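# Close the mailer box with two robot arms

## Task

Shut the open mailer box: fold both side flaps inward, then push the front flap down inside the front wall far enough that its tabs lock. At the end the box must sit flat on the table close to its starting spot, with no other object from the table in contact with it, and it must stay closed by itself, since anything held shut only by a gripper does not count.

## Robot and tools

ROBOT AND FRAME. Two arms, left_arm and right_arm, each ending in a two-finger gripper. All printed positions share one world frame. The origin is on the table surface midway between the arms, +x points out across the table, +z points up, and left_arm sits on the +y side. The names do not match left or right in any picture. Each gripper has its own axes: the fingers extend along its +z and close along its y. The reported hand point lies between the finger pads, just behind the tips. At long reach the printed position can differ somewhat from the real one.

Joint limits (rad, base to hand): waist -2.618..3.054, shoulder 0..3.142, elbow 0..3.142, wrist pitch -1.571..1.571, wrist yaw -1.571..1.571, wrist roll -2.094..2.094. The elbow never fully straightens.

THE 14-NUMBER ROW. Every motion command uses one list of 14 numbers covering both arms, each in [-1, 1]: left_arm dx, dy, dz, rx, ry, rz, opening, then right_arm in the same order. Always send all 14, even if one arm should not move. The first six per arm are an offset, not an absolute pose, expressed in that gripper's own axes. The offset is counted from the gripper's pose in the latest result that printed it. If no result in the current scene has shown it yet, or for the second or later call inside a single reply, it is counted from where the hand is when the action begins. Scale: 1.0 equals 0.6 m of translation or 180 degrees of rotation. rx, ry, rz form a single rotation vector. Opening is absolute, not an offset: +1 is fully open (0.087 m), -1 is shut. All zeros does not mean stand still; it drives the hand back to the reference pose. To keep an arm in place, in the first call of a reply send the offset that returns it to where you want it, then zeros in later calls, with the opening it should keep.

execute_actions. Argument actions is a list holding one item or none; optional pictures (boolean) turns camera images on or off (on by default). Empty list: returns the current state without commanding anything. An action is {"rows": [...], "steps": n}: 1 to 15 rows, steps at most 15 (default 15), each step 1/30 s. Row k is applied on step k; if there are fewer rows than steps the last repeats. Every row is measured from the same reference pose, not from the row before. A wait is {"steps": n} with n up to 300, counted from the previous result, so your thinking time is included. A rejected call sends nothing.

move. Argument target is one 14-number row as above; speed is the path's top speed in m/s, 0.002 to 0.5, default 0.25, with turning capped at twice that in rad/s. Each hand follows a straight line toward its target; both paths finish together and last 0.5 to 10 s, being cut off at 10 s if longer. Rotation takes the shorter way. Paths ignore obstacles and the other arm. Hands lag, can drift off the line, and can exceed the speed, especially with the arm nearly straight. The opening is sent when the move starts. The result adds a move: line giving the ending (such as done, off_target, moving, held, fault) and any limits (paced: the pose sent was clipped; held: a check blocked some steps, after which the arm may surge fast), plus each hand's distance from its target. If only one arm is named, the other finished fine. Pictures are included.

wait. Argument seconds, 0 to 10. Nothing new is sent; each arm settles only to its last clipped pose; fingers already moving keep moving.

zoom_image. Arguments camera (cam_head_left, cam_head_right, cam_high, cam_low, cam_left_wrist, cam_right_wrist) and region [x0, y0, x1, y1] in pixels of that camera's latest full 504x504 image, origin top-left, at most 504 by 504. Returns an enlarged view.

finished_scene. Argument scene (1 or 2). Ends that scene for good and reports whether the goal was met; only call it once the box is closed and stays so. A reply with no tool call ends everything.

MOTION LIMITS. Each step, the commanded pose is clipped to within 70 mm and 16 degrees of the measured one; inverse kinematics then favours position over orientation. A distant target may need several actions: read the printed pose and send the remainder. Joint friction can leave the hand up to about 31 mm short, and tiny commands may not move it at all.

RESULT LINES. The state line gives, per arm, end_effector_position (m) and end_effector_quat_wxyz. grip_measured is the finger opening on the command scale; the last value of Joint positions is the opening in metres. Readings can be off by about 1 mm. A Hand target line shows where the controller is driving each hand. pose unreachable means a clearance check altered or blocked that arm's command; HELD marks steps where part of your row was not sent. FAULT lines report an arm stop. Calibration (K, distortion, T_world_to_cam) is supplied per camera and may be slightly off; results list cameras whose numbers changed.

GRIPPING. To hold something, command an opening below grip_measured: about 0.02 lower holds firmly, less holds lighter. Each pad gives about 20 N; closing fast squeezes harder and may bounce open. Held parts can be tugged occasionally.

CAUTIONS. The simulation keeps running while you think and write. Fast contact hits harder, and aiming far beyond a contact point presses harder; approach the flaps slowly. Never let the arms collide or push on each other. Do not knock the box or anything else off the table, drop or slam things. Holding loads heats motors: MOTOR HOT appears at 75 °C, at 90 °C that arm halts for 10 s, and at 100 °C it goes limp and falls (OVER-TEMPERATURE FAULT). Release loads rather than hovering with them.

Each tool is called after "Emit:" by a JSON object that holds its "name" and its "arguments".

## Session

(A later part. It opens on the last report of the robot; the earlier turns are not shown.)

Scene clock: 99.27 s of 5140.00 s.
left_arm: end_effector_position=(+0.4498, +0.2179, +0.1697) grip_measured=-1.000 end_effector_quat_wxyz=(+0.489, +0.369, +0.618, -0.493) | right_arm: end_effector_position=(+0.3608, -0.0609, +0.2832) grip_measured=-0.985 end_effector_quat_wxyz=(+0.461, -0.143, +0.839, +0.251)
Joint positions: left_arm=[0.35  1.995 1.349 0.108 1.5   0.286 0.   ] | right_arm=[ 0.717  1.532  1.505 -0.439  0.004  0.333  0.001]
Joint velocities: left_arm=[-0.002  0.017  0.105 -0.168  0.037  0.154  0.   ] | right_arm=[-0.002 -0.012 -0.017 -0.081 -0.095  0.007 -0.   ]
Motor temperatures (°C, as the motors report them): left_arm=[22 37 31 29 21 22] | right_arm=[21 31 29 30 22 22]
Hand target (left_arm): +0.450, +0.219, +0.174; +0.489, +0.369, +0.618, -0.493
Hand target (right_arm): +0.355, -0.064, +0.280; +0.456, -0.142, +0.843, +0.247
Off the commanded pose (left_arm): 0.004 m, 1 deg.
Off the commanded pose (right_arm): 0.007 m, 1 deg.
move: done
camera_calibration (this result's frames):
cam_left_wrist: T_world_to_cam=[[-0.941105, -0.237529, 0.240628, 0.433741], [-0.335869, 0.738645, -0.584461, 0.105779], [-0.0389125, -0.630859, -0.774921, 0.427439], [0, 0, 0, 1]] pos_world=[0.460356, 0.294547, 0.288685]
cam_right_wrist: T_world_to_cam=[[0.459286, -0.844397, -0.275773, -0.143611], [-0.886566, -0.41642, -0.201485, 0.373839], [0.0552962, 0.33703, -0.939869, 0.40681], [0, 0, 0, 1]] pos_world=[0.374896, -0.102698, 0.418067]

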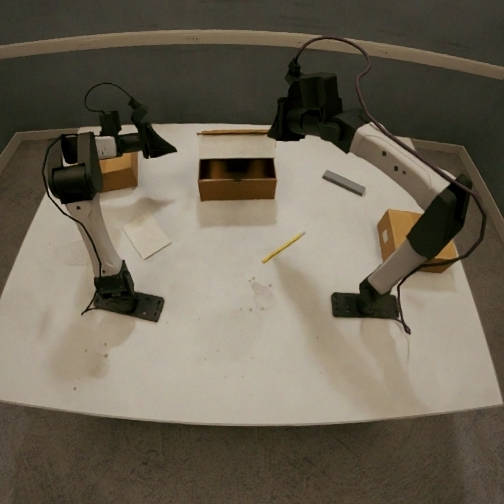

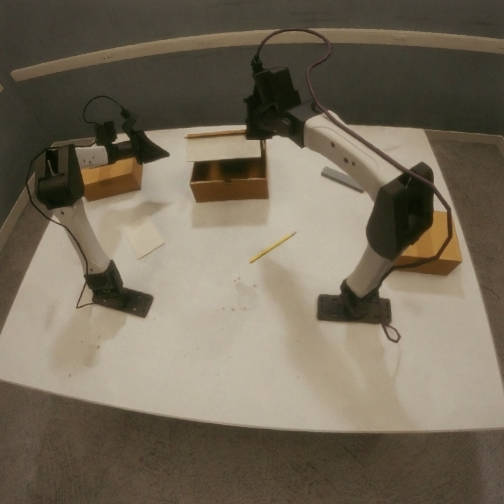

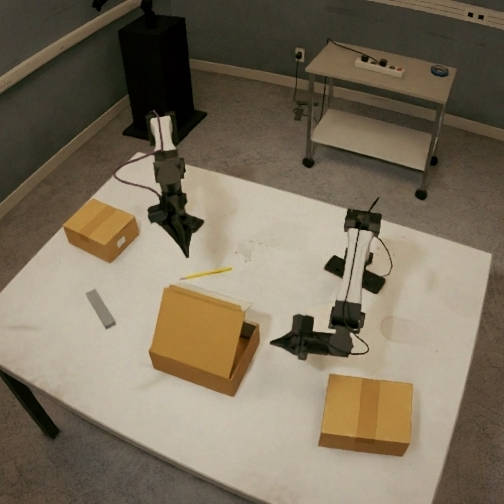

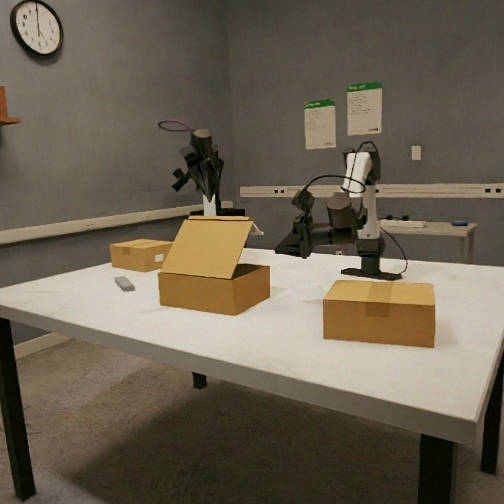

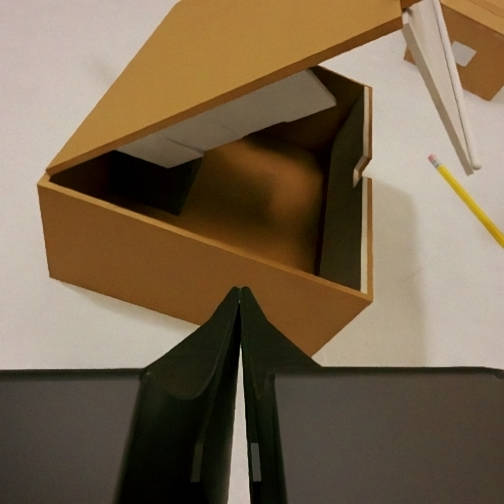

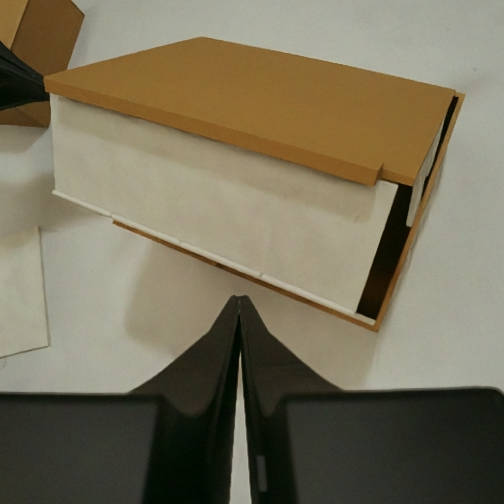

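Emit:
{"name": "move", "arguments": {"target": [-0.19,0.003,0.005,0,0,0,-1, 0.187,-0.005,0.137,0,0,0,-1], "speed": 0.15}}

Emit:
{"name": "move", "arguments": {"target": [0,-0.063,0.258,0,0,0,-1, 0,0,0,0,0,0,-1], "speed": 0.15}}

Scene clock: 103.83 s of 5140.00 s.
left_arm: end_effector_position=(+0.4787, +0.2227, +0.2860) grip_measured=-1.000 end_effector_quat_wxyz=(+0.503, +0.373, +0.609, -0.487) | right_arm: end_effector_position=(+0.3609, -0.0210, +0.1559) grip_measured=-0.985 end_effector_quat_wxyz=(+0.460, -0.146, +0.840, +0.249)
Joint positions: left_arm=[ 0.35   1.989  1.738 -0.046  1.497  0.077  0.   ] | right_arm=[0.806 1.654 1.124 0.057 0.083 0.365 0.001]
Joint velocities: left_arm=[ 0.007  0.032  0.071 -0.051 -0.095 -0.037  0.   ] | right_arm=[-0.012  0.002  0.007 -0.037  0.022  0.022 -0.   ]
Motor temperatures (°C, as the motors report them): left_arm=[22 37 31 29 21 22] | right_arm=[21 31 28 30 22 22]
Hand target (left_arm): +0.482, +0.219, +0.279; +0.492, +0.367, +0.615, -0.494
Hand target (right_arm): +0.360, -0.018, +0.151; +0.461, -0.143, +0.839, +0.250
Off the commanded pose (left_arm): 0.008 m, 2 deg.
Off the commanded pose (right_arm): 0.006 m, 1 deg.
move: done
camera_calibration (this result's frames):
cam_left_wrist: T_world_to_cam=[[-0.946627, -0.244071, 0.210541, 0.446742], [-0.322244, 0.73185, -0.600462, 0.179499], [-0.00752875, -0.636259, -0.771439, 0.506834], [0, 0, 0, 1]] pos_world=[0.484556, 0.300148, 0.404716]
cam_right_wrist: T_world_to_cam=[[0.463305, -0.844482, -0.2687, -0.147612], [-0.884566, -0.422284, -0.198037, 0.363565], [0.0537711, 0.329434, -0.942646, 0.274456], [0, 0, 0, 1]] pos_world=[0.375229, -0.0615426, 0.291051]

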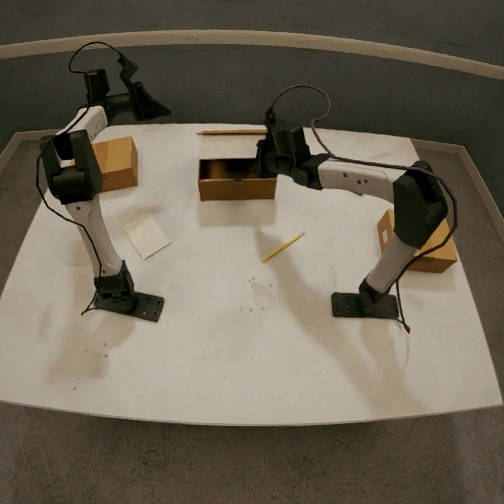

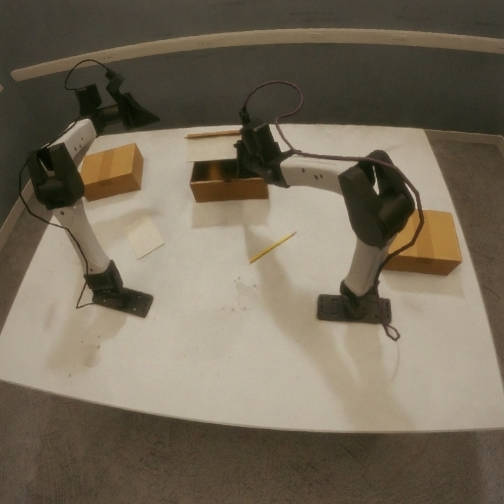

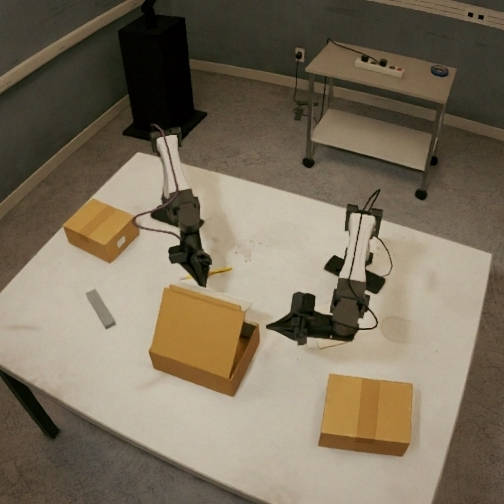

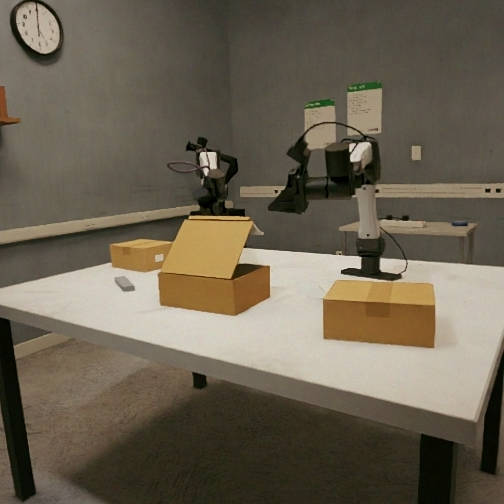

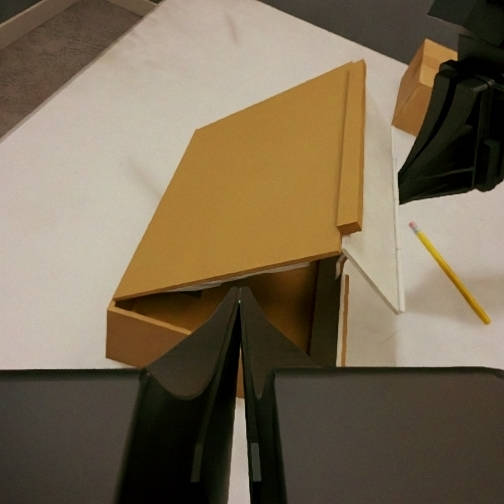

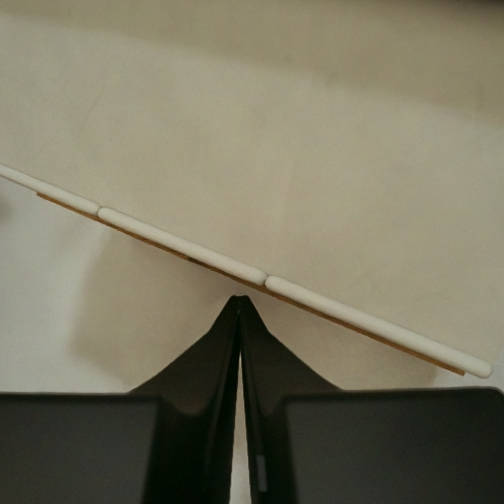

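Scene clock: 105.40 s of 5140.00 s.
left_arm: end_effector_position=(+0.4766, +0.0649, +0.3068) grip_measured=-1.000 end_effector_quat_wxyz=(+0.510, +0.380, +0.599, -0.486) | right_arm: end_effector_position=(+0.3609, -0.0210, +0.1559) grip_measured=-0.985 end_effector_quat_wxyz=(+0.460, -0.146, +0.840, +0.249)
Joint positions: left_arm=[-0.002  1.965  1.695  0.255  1.157 -0.181  0.   ] | right_arm=[0.806 1.654 1.124 0.057 0.083 0.365 0.001]
Joint velocities: left_arm=[ 0.002  0.012 -0.012 -0.037 -0.066 -0.081  0.   ] | right_arm=[-0.007  0.002  0.007  0.007  0.125  0.007 -0.   ]
Motor temperatures (°C, as the motors report them): left_arm=[22 37 31 29 21 22] | right_arm=[21 31 29 30 22 22]
Hand target (left_arm): +0.483, +0.064, +0.293; +0.503, +0.372, +0.608, -0.489
Hand target (right_arm): +0.361, -0.021, +0.156; +0.460, -0.146, +0.840, +0.249
Off the commanded pose (left_arm): 0.017 m, 2 deg.
Off the commanded pose (right_arm): 0.000 m, 0 deg.
move: off_target (left_arm)
camera_calibration (this result's frames):
cam_left_wrist: T_world_to_cam=[[-0.954231, -0.234135, 0.186073, 0.412397], [-0.298951, 0.729212, -0.615531, 0.300419], [0.0084311, -0.642986, -0.765832, 0.413568], [0, 0, 0, 1]] pos_world=[0.479845, 0.143406, 0.424905]
cam_right_wrist: T_world_to_cam=[[0.463305, -0.844482, -0.2687, -0.147612], [-0.884566, -0.422284, -0.198037, 0.363565], [0.0537711, 0.329434, -0.942646, 0.274456], [0, 0, 0, 1]] pos_world=[0.375229, -0.0615426, 0.291051]

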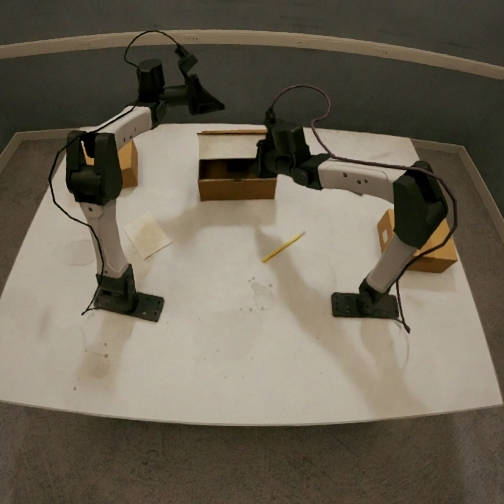

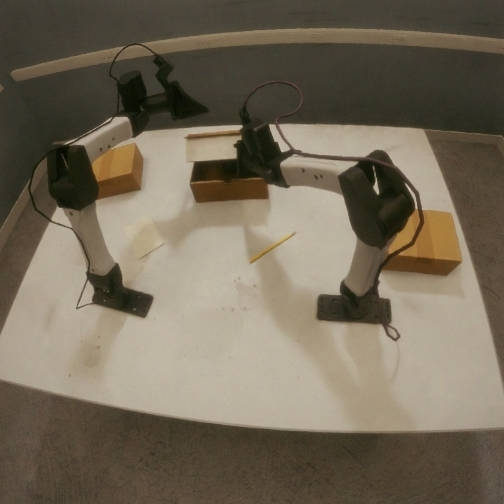

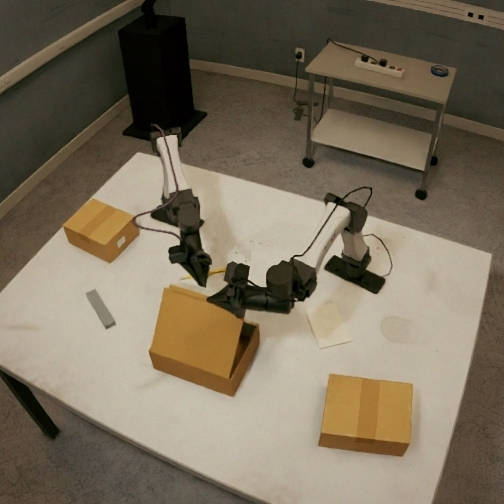

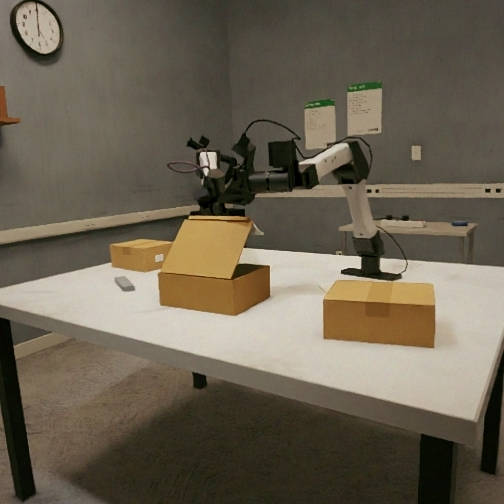

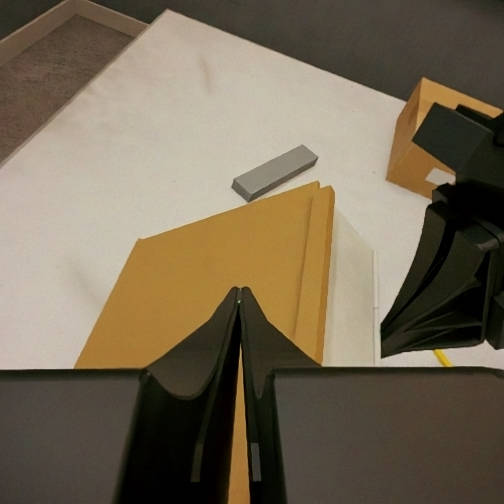

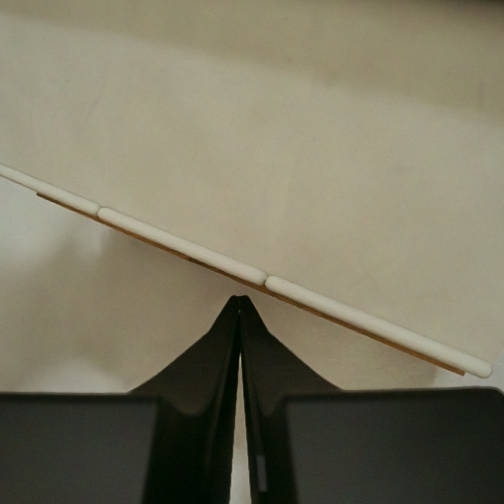

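Emit:
{"name": "move", "arguments": {"target": [0.2,0,0,0,0.12,0,-1, 0.035,0.03,-0.047,0,0,0,-1], "speed": 0.08}}

Scene clock: 109.93 s of 5140.00 s.
left_arm: end_effector_position=(+0.4535, +0.0621, +0.1995) grip_measured=-1.000 end_effector_quat_wxyz=(+0.404, +0.463, +0.674, -0.409) | right_arm: end_effector_position=(+0.3272, -0.0195, +0.1521) grip_measured=-0.985 end_effector_quat_wxyz=(+0.458, -0.150, +0.841, +0.245)
Joint positions: left_arm=[-0.059  2.034  1.784 -0.49   1.046  0.48   0.   ] | right_arm=[0.881 1.577 1.035 0.057 0.148 0.393 0.001]
Joint velocities: left_arm=[-0.007 -0.002  0.007 -0.022  0.037  0.022  0.   ] | right_arm=[-0.027  0.022  0.007 -0.007  0.007  0.037  0.   ]
Motor temperatures (°C, as the motors report them): left_arm=[22 38 31 29 21 22] | right_arm=[21 31 29 30 22 22]
Hand target (left_arm): +0.452, +0.059, +0.190; +0.390, +0.463, +0.682, -0.411
Hand target (right_arm): +0.322, -0.022, +0.156; +0.460, -0.147, +0.840, +0.248
Off the commanded pose (left_arm): 0.011 m, 2 deg.
Off the commanded pose (right_arm): 0.007 m, 1 deg.
move: off_target (left_arm)
camera_calibration (this result's frames):
cam_left_wrist: T_world_to_cam=[[-0.958253, -0.229057, 0.171128, 0.414116], [-0.274147, 0.906049, -0.322363, 0.148898], [-0.081211, -0.35582, -0.931019, 0.385576], [0, 0, 0, 1]] pos_world=[0.468961, 0.0971423, 0.336112]
cam_right_wrist: T_world_to_cam=[[0.466267, -0.845318, -0.26083, -0.133938], [-0.883167, -0.427764, -0.192442, 0.332211], [0.051101, 0.320086, -0.946009, 0.273478], [0, 0, 0, 1]] pos_world=[0.341874, -0.0586488, 0.287709]

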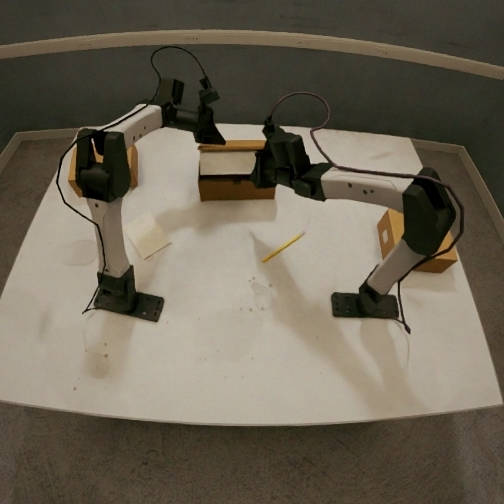

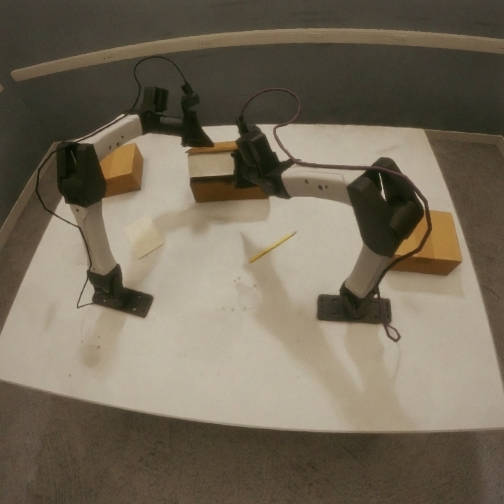

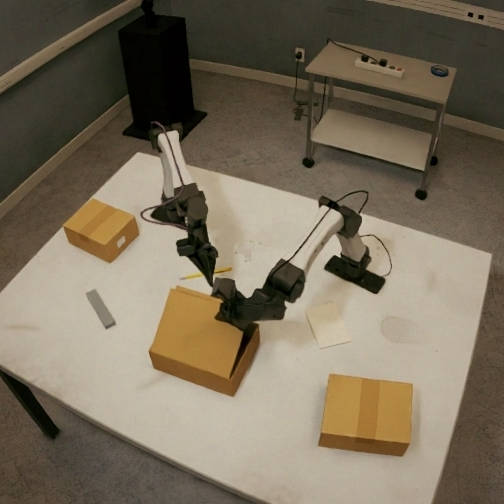

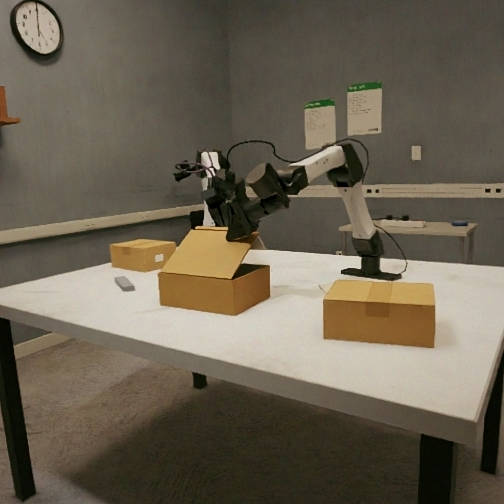

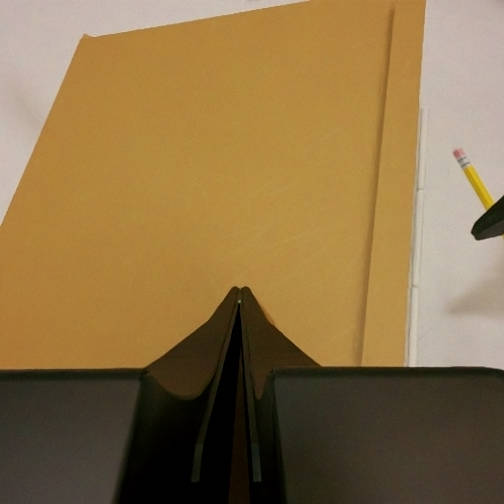

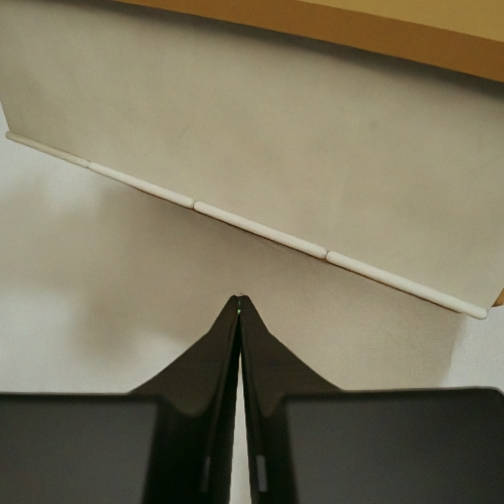

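Emit:
{"name": "move", "arguments": {"target": [0,0,0,0,0,0,-1, -0.073,-0.057,0.084,0,0,0,-1], "speed": 0.06}}

Scene clock: 113.30 s of 5140.00 s.
left_arm: end_effector_position=(+0.4536, +0.0622, +0.1995) grip_measured=-1.000 end_effector_quat_wxyz=(+0.405, +0.464, +0.673, -0.408) | right_arm: end_effector_position=(+0.3929, -0.0195, +0.1520) grip_measured=-0.985 end_effector_quat_wxyz=(+0.451, -0.150, +0.844, +0.248)
Joint positions: left_arm=[-0.059  2.034  1.785 -0.492  1.045  0.483  0.   ] | right_arm=[0.746 1.756 1.24  0.025 0.02  0.338 0.001]
Joint velocities: left_arm=[ 0.002 -0.022  0.007  0.081 -0.051  0.051  0.   ] | right_arm=[-0.012  0.007  0.017 -0.037 -0.081  0.022  0.   ]
Motor temperatures (°C, as the motors report them): left_arm=[22 38 32 29 21 22] | right_arm=[21 31 29 30 22 22]
Hand target (left_arm): +0.454, +0.062, +0.200; +0.404, +0.464, +0.674, -0.409
Hand target (right_arm): +0.402, -0.020, +0.157; +0.458, -0.150, +0.841, +0.246
Off the commanded pose (left_arm): 0.000 m, 0 deg.
Off the commanded pose (right_arm): 0.010 m, 1 deg.
move: done
camera_calibration (this result's frames):
cam_left_wrist: T_world_to_cam=[[-0.958823, -0.228695, 0.168396, 0.415041], [-0.272783, 0.906613, -0.321936, 0.14809], [-0.0790455, -0.354615, -0.931665, 0.384712], [0, 0, 0, 1]] pos_world=[0.468757, 0.0970818, 0.336207]
cam_right_wrist: T_world_to_cam=[[0.46532, -0.843288, -0.268967, -0.162926], [-0.884453, -0.43098, -0.178882, 0.388598], [0.034929, 0.321126, -0.946392, 0.276461], [0, 0, 0, 1]] pos_world=[0.409853, -0.0586939, 0.287331]

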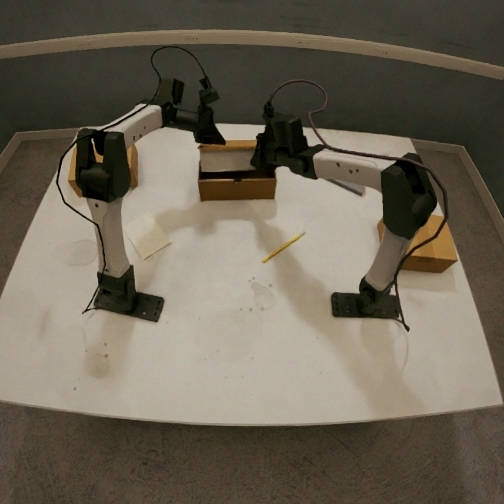

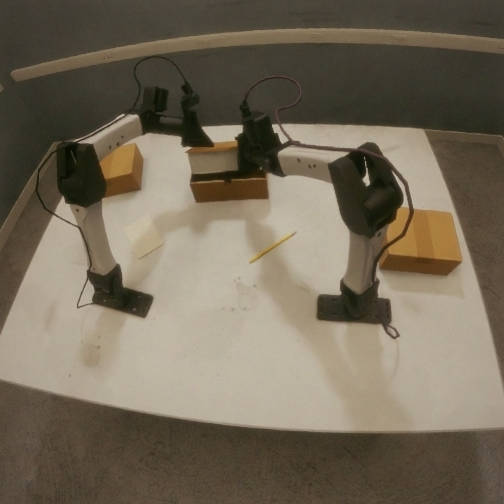

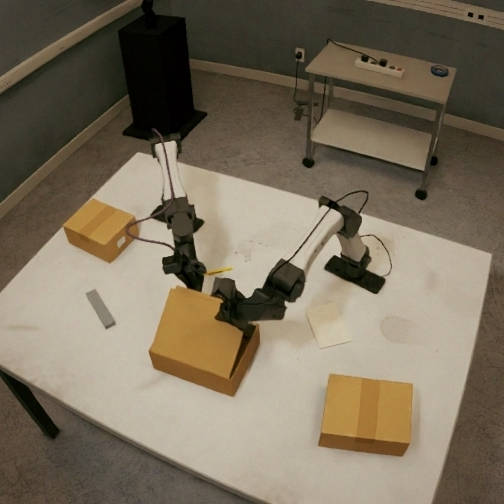

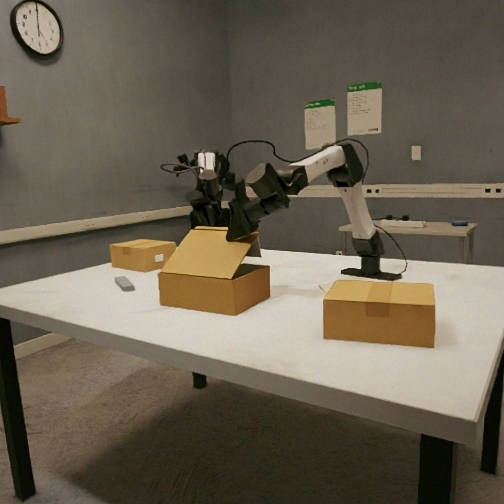

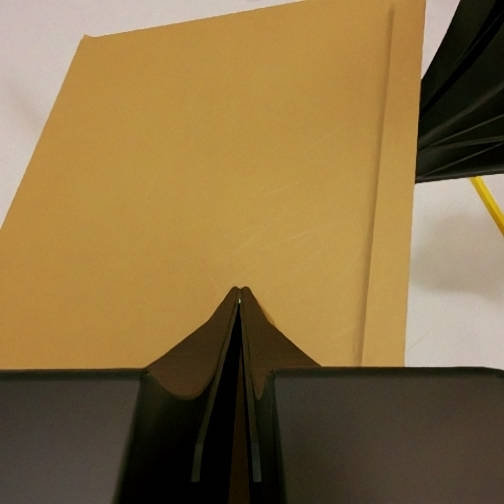

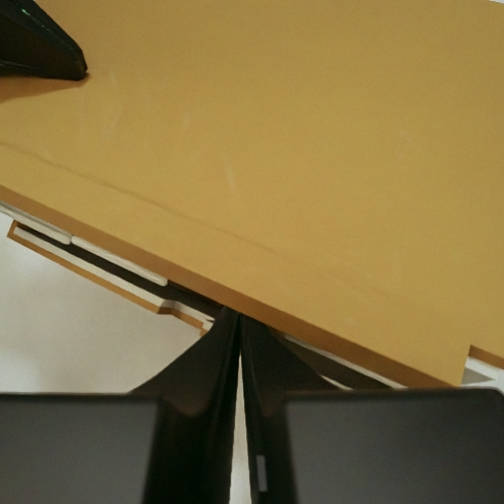

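Emit:
{"name": "move", "arguments": {"target": [0.075,0.013,0.027,0,0,0,-1, 0.053,-0.017,0.03,0,0,0,-1], "speed": 0.04}}

Emit:
{"name": "zoom_image", "arguments": {"camera": "cam_head_right", "region": [160, 110, 310, 220]}}

Scene clock: 117.60 s of 5140.00 s.
left_arm: end_effector_position=(+0.4546, +0.0605, +0.1693) grip_measured=-1.000 end_effector_quat_wxyz=(+0.419, +0.472, +0.660, -0.408) | right_arm: end_effector_position=(+0.3844, -0.0207, +0.1166) grip_measured=-0.985 end_effector_quat_wxyz=(+0.436, -0.157, +0.851, +0.246)
Joint positions: left_arm=[-0.059  2.034  1.643 -0.311  1.059  0.483  0.   ] | right_arm=[0.751 1.784 1.153 0.109 0.007 0.336 0.001]
Joint velocities: left_arm=[ 0.007  0.002 -0.002 -0.022  0.007 -0.022  0.   ] | right_arm=[ 0.012  0.012  0.007 -0.022  0.081 -0.007 -0.   ]
Motor temperatures (°C, as the motors report them): left_arm=[22 39 32 29 21 22] | right_arm=[21 31 29 30 22 22]
Hand target (left_arm): +0.452, +0.062, +0.151; +0.405, +0.465, +0.673, -0.409
Hand target (right_arm): +0.392, -0.019, +0.114; +0.450, -0.150, +0.845, +0.247
Off the commanded pose (left_arm): 0.018 m, 2 deg.
Off the commanded pose (right_arm): 0.009 m, 2 deg.
move: off_target (left_arm)
camera_calibration (this result's frames):
cam_left_wrist: T_world_to_cam=[[-0.966502, -0.216397, 0.138009, 0.42856], [-0.251817, 0.903468, -0.346893, 0.134971], [-0.0496201, -0.370025, -0.927696, 0.342877], [0, 0, 0, 1]] pos_world=[0.465205, 0.0976708, 0.305761]
cam_right_wrist: T_world_to_cam=[[0.471918, -0.840029, -0.267664, -0.172183], [-0.881636, -0.448454, -0.146994, 0.368989], [0.00344434, 0.305351, -0.952234, 0.256075], [0, 0, 0, 1]] pos_world=[0.405688, -0.0573571, 0.251995]

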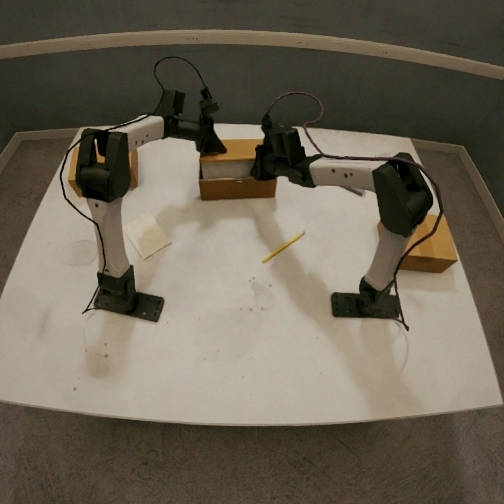

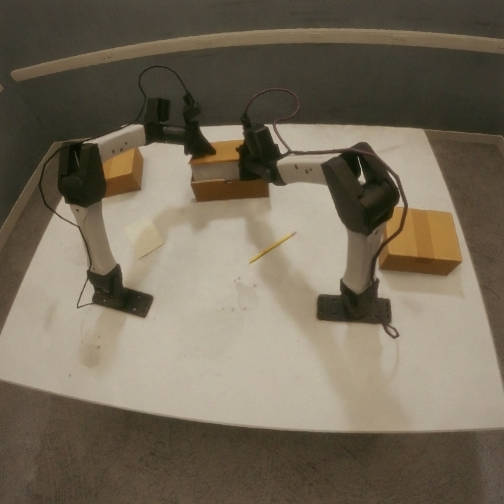

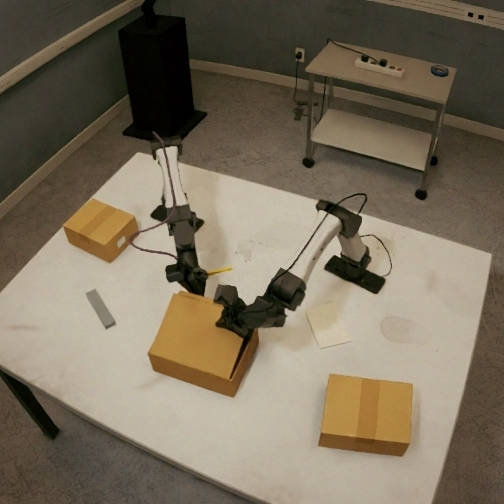

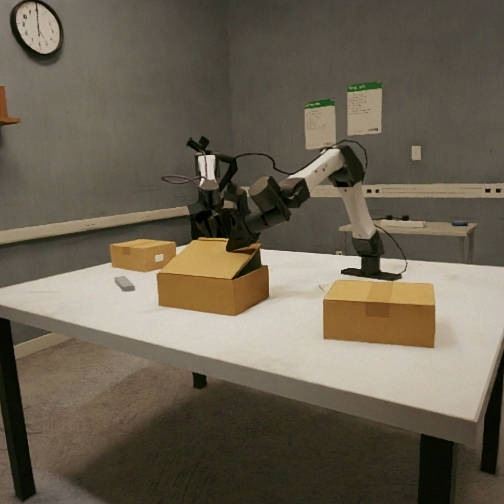

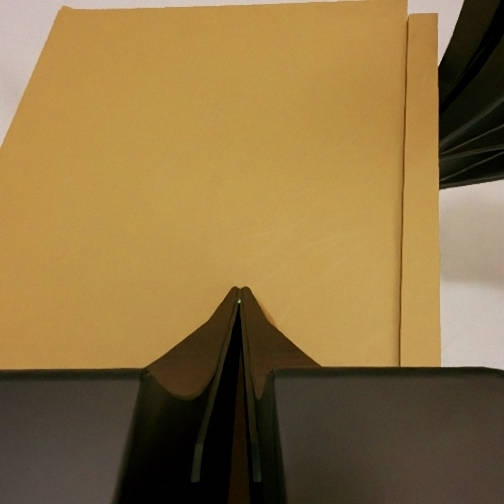

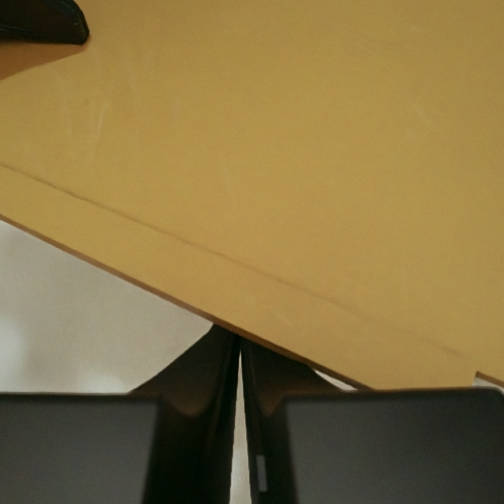

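Region (160, 110, 310, 220) of cam_head_right's 504x504 image, scaled by 3.360, with more detail than that image has; it fills the top 370 rows of this view, and the rest is white.

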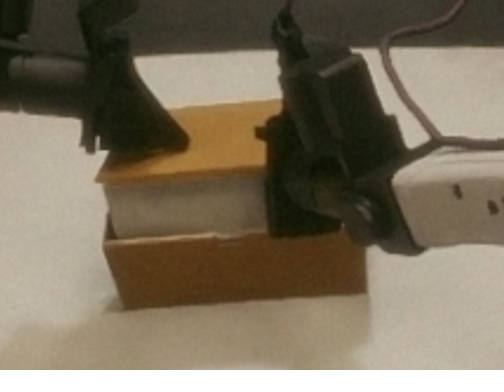

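Emit:
{"name": "move", "arguments": {"target": [0.055,0.008,0.018,0,0,0,-1, 0.057,0.047,-0.067,0,0,0,-1], "speed": 0.04}}

Emit:
{"name": "move", "arguments": {"target": [0.09,-0.04,0.03,0,0.08,0,-1, -0.11,0.035,-0.065,0,0,0,-1], "speed": 0.05}}

Scene clock: 121.27 s of 5140.00 s.
left_arm: end_effector_position=(+0.4552, +0.0596, +0.1548) grip_measured=-1.000 end_effector_quat_wxyz=(+0.433, +0.478, +0.648, -0.405) | right_arm: end_effector_position=(+0.3276, -0.0210, +0.1088) grip_measured=-0.985 end_effector_quat_wxyz=(+0.427, -0.163, +0.857, +0.240)
Joint positions: left_arm=[-0.059  2.034  1.564 -0.194  1.066  0.483  0.   ] | right_arm=[0.86  1.655 0.991 0.113 0.098 0.383 0.001]
Joint velocities: left_arm=[ 0.027 -0.017  0.007 -0.051 -0.081 -0.066  0.   ] | right_arm=[-0.007  0.002  0.017  0.051 -0.081  0.037  0.   ]
Motor temperatures (°C, as the motors report them): left_arm=[22 39 31 29 21 22] | right_arm=[21 31 29 31 22 22]
Hand target (left_arm): +0.453, +0.061, +0.134; +0.419, +0.472, +0.660, -0.408
Hand target (right_arm): +0.325, -0.021, +0.116; +0.435, -0.157, +0.852, +0.246
Off the commanded pose (left_arm): 0.021 m, 2 deg.
Off the commanded pose (right_arm): 0.008 m, 2 deg.
move: off_target (left_arm)
camera_calibration (this result's frames):
cam_left_wrist: T_world_to_cam=[[-0.972143, -0.209347, 0.10541, 0.438166], [-0.233701, 0.900141, -0.3676, 0.126106], [-0.0179279, -0.381995, -0.923991, 0.314902], [0, 0, 0, 1]] pos_world=[0.461077, 0.098507, 0.291136]
cam_right_wrist: T_world_to_cam=[[0.474387, -0.842358, -0.255714, -0.149816], [-0.880224, -0.458102, -0.123889, 0.314487], [-0.0127839, 0.283857, -0.958781, 0.25447], [0, 0, 0, 1]] pos_world=[0.351143, -0.0543648, 0.244633]

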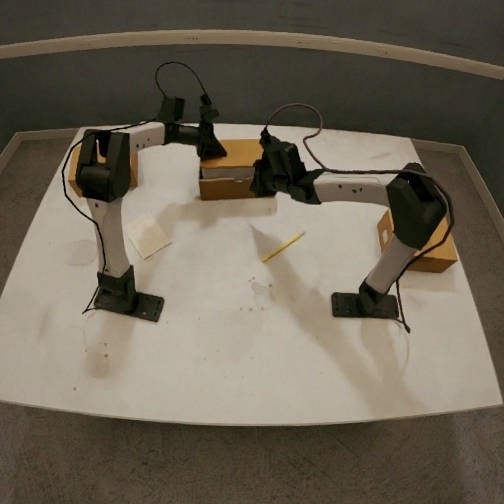

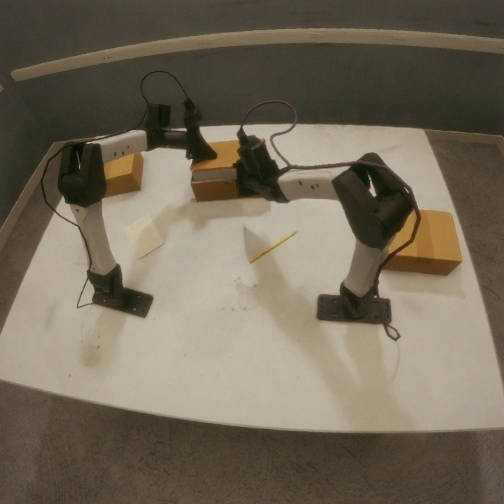

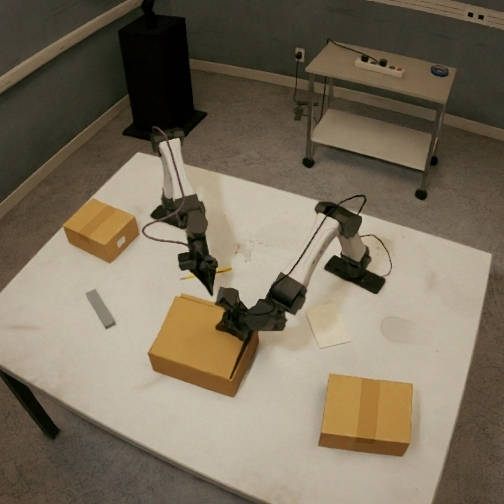

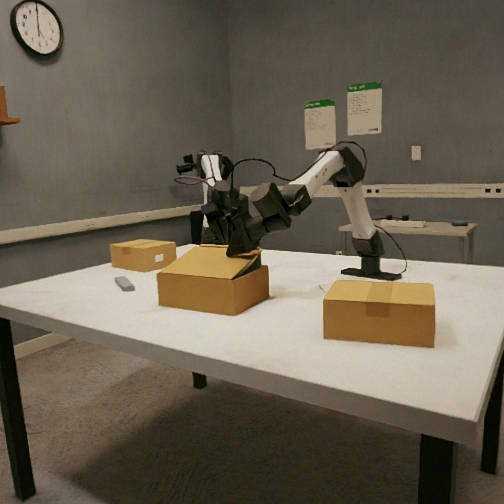

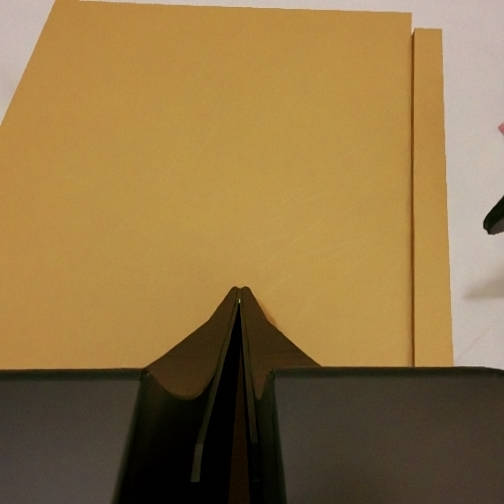

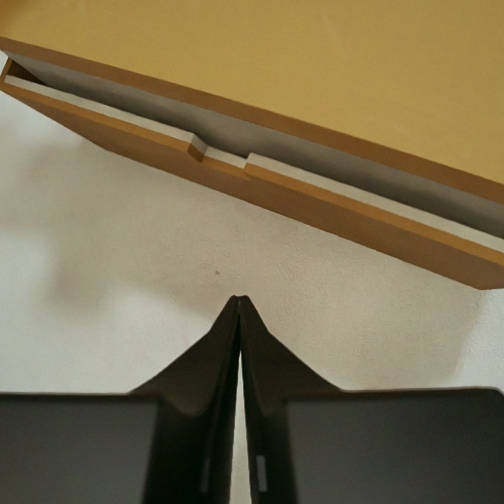

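Scene clock: 124.03 s of 5140.00 s.
left_arm: end_effector_position=(+0.4391, +0.0553, +0.1239) grip_measured=-1.000 end_effector_quat_wxyz=(+0.389, +0.525, +0.676, -0.341) | right_arm: end_effector_position=(+0.3288, -0.0197, +0.1690) grip_measured=-0.985 end_effector_quat_wxyz=(+0.415, -0.166, +0.864, +0.231)
Joint positions: left_arm=[-0.121  2.029  1.58  -0.4    0.904  0.669  0.   ] | right_arm=[ 0.86   1.608  1.216 -0.191  0.098  0.383  0.001]
Joint velocities: left_arm=[-0.017  0.007 -0.002 -0.095 -0.037 -0.022  0.   ] | right_arm=[-0.022 -0.012  0.002 -0.022  0.051  0.037  0.   ]
Motor temperatures (°C, as the motors report them): left_arm=[22 39 32 29 21 22] | right_arm=[21 31 29 31 22 22]
Hand target (left_arm): +0.425, +0.052, +0.102; +0.349, +0.524, +0.697, -0.344
Hand target (right_arm): +0.330, -0.021, +0.188; +0.427, -0.163, +0.857, +0.240
Off the commanded pose (left_arm): 0.027 m, 5 deg.
Off the commanded pose (right_arm): 0.019 m, 2 deg.
move: off_target (left_arm, right_arm)
camera_calibration (this result's frames):
cam_left_wrist: T_world_to_cam=[[-0.976648, -0.209504, 0.0476127, 0.433992], [-0.214806, 0.956501, -0.197393, 0.0823501], [-0.00418691, -0.203011, -0.979168, 0.275332], [0, 0, 0, 1]] pos_world=[0.442699, 0.0680505, 0.265188]
cam_right_wrist: T_world_to_cam=[[0.468869, -0.848213, -0.246367, -0.133799], [-0.882616, -0.460641, -0.093803, 0.319218], [-0.0339217, 0.261429, -0.964627, 0.319372], [0, 0, 0, 1]] pos_world=[0.355315, -0.0499379, 0.305054]

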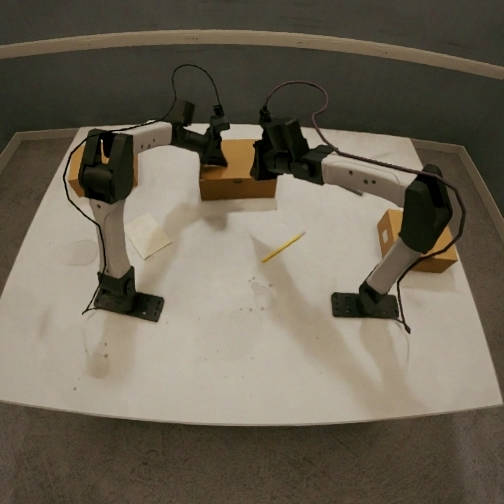

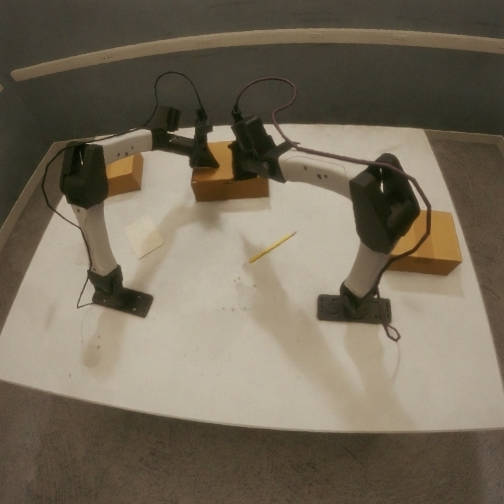

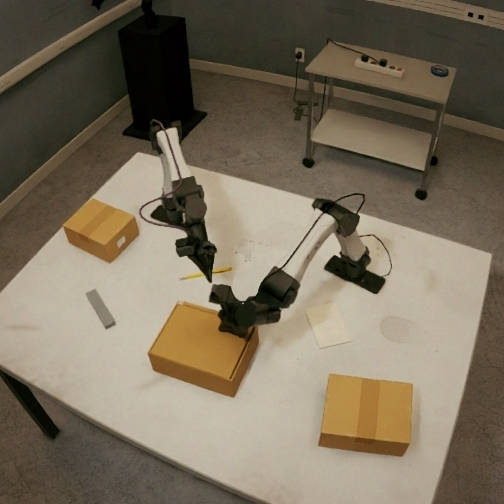

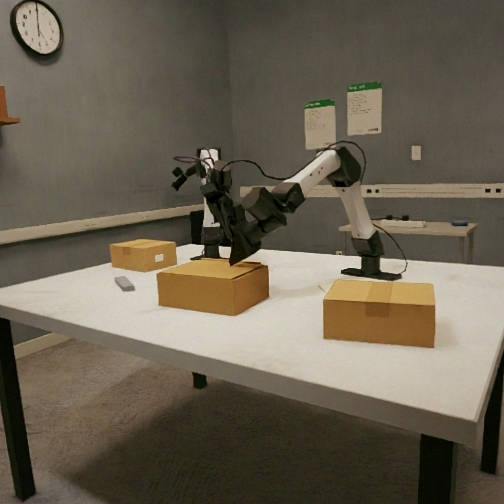

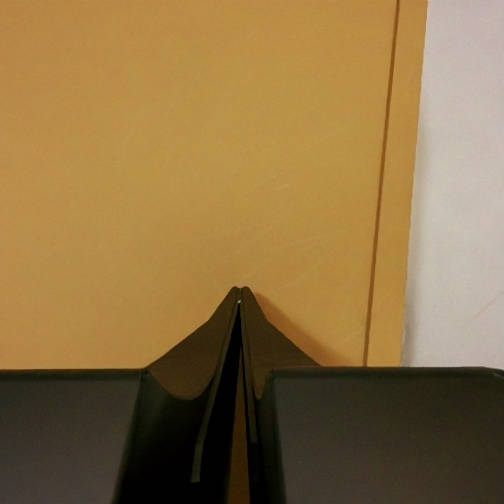

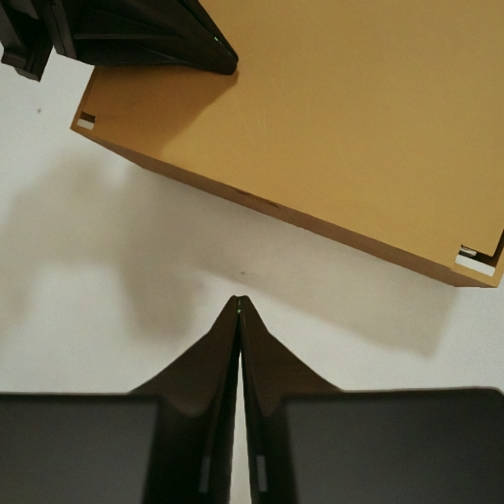

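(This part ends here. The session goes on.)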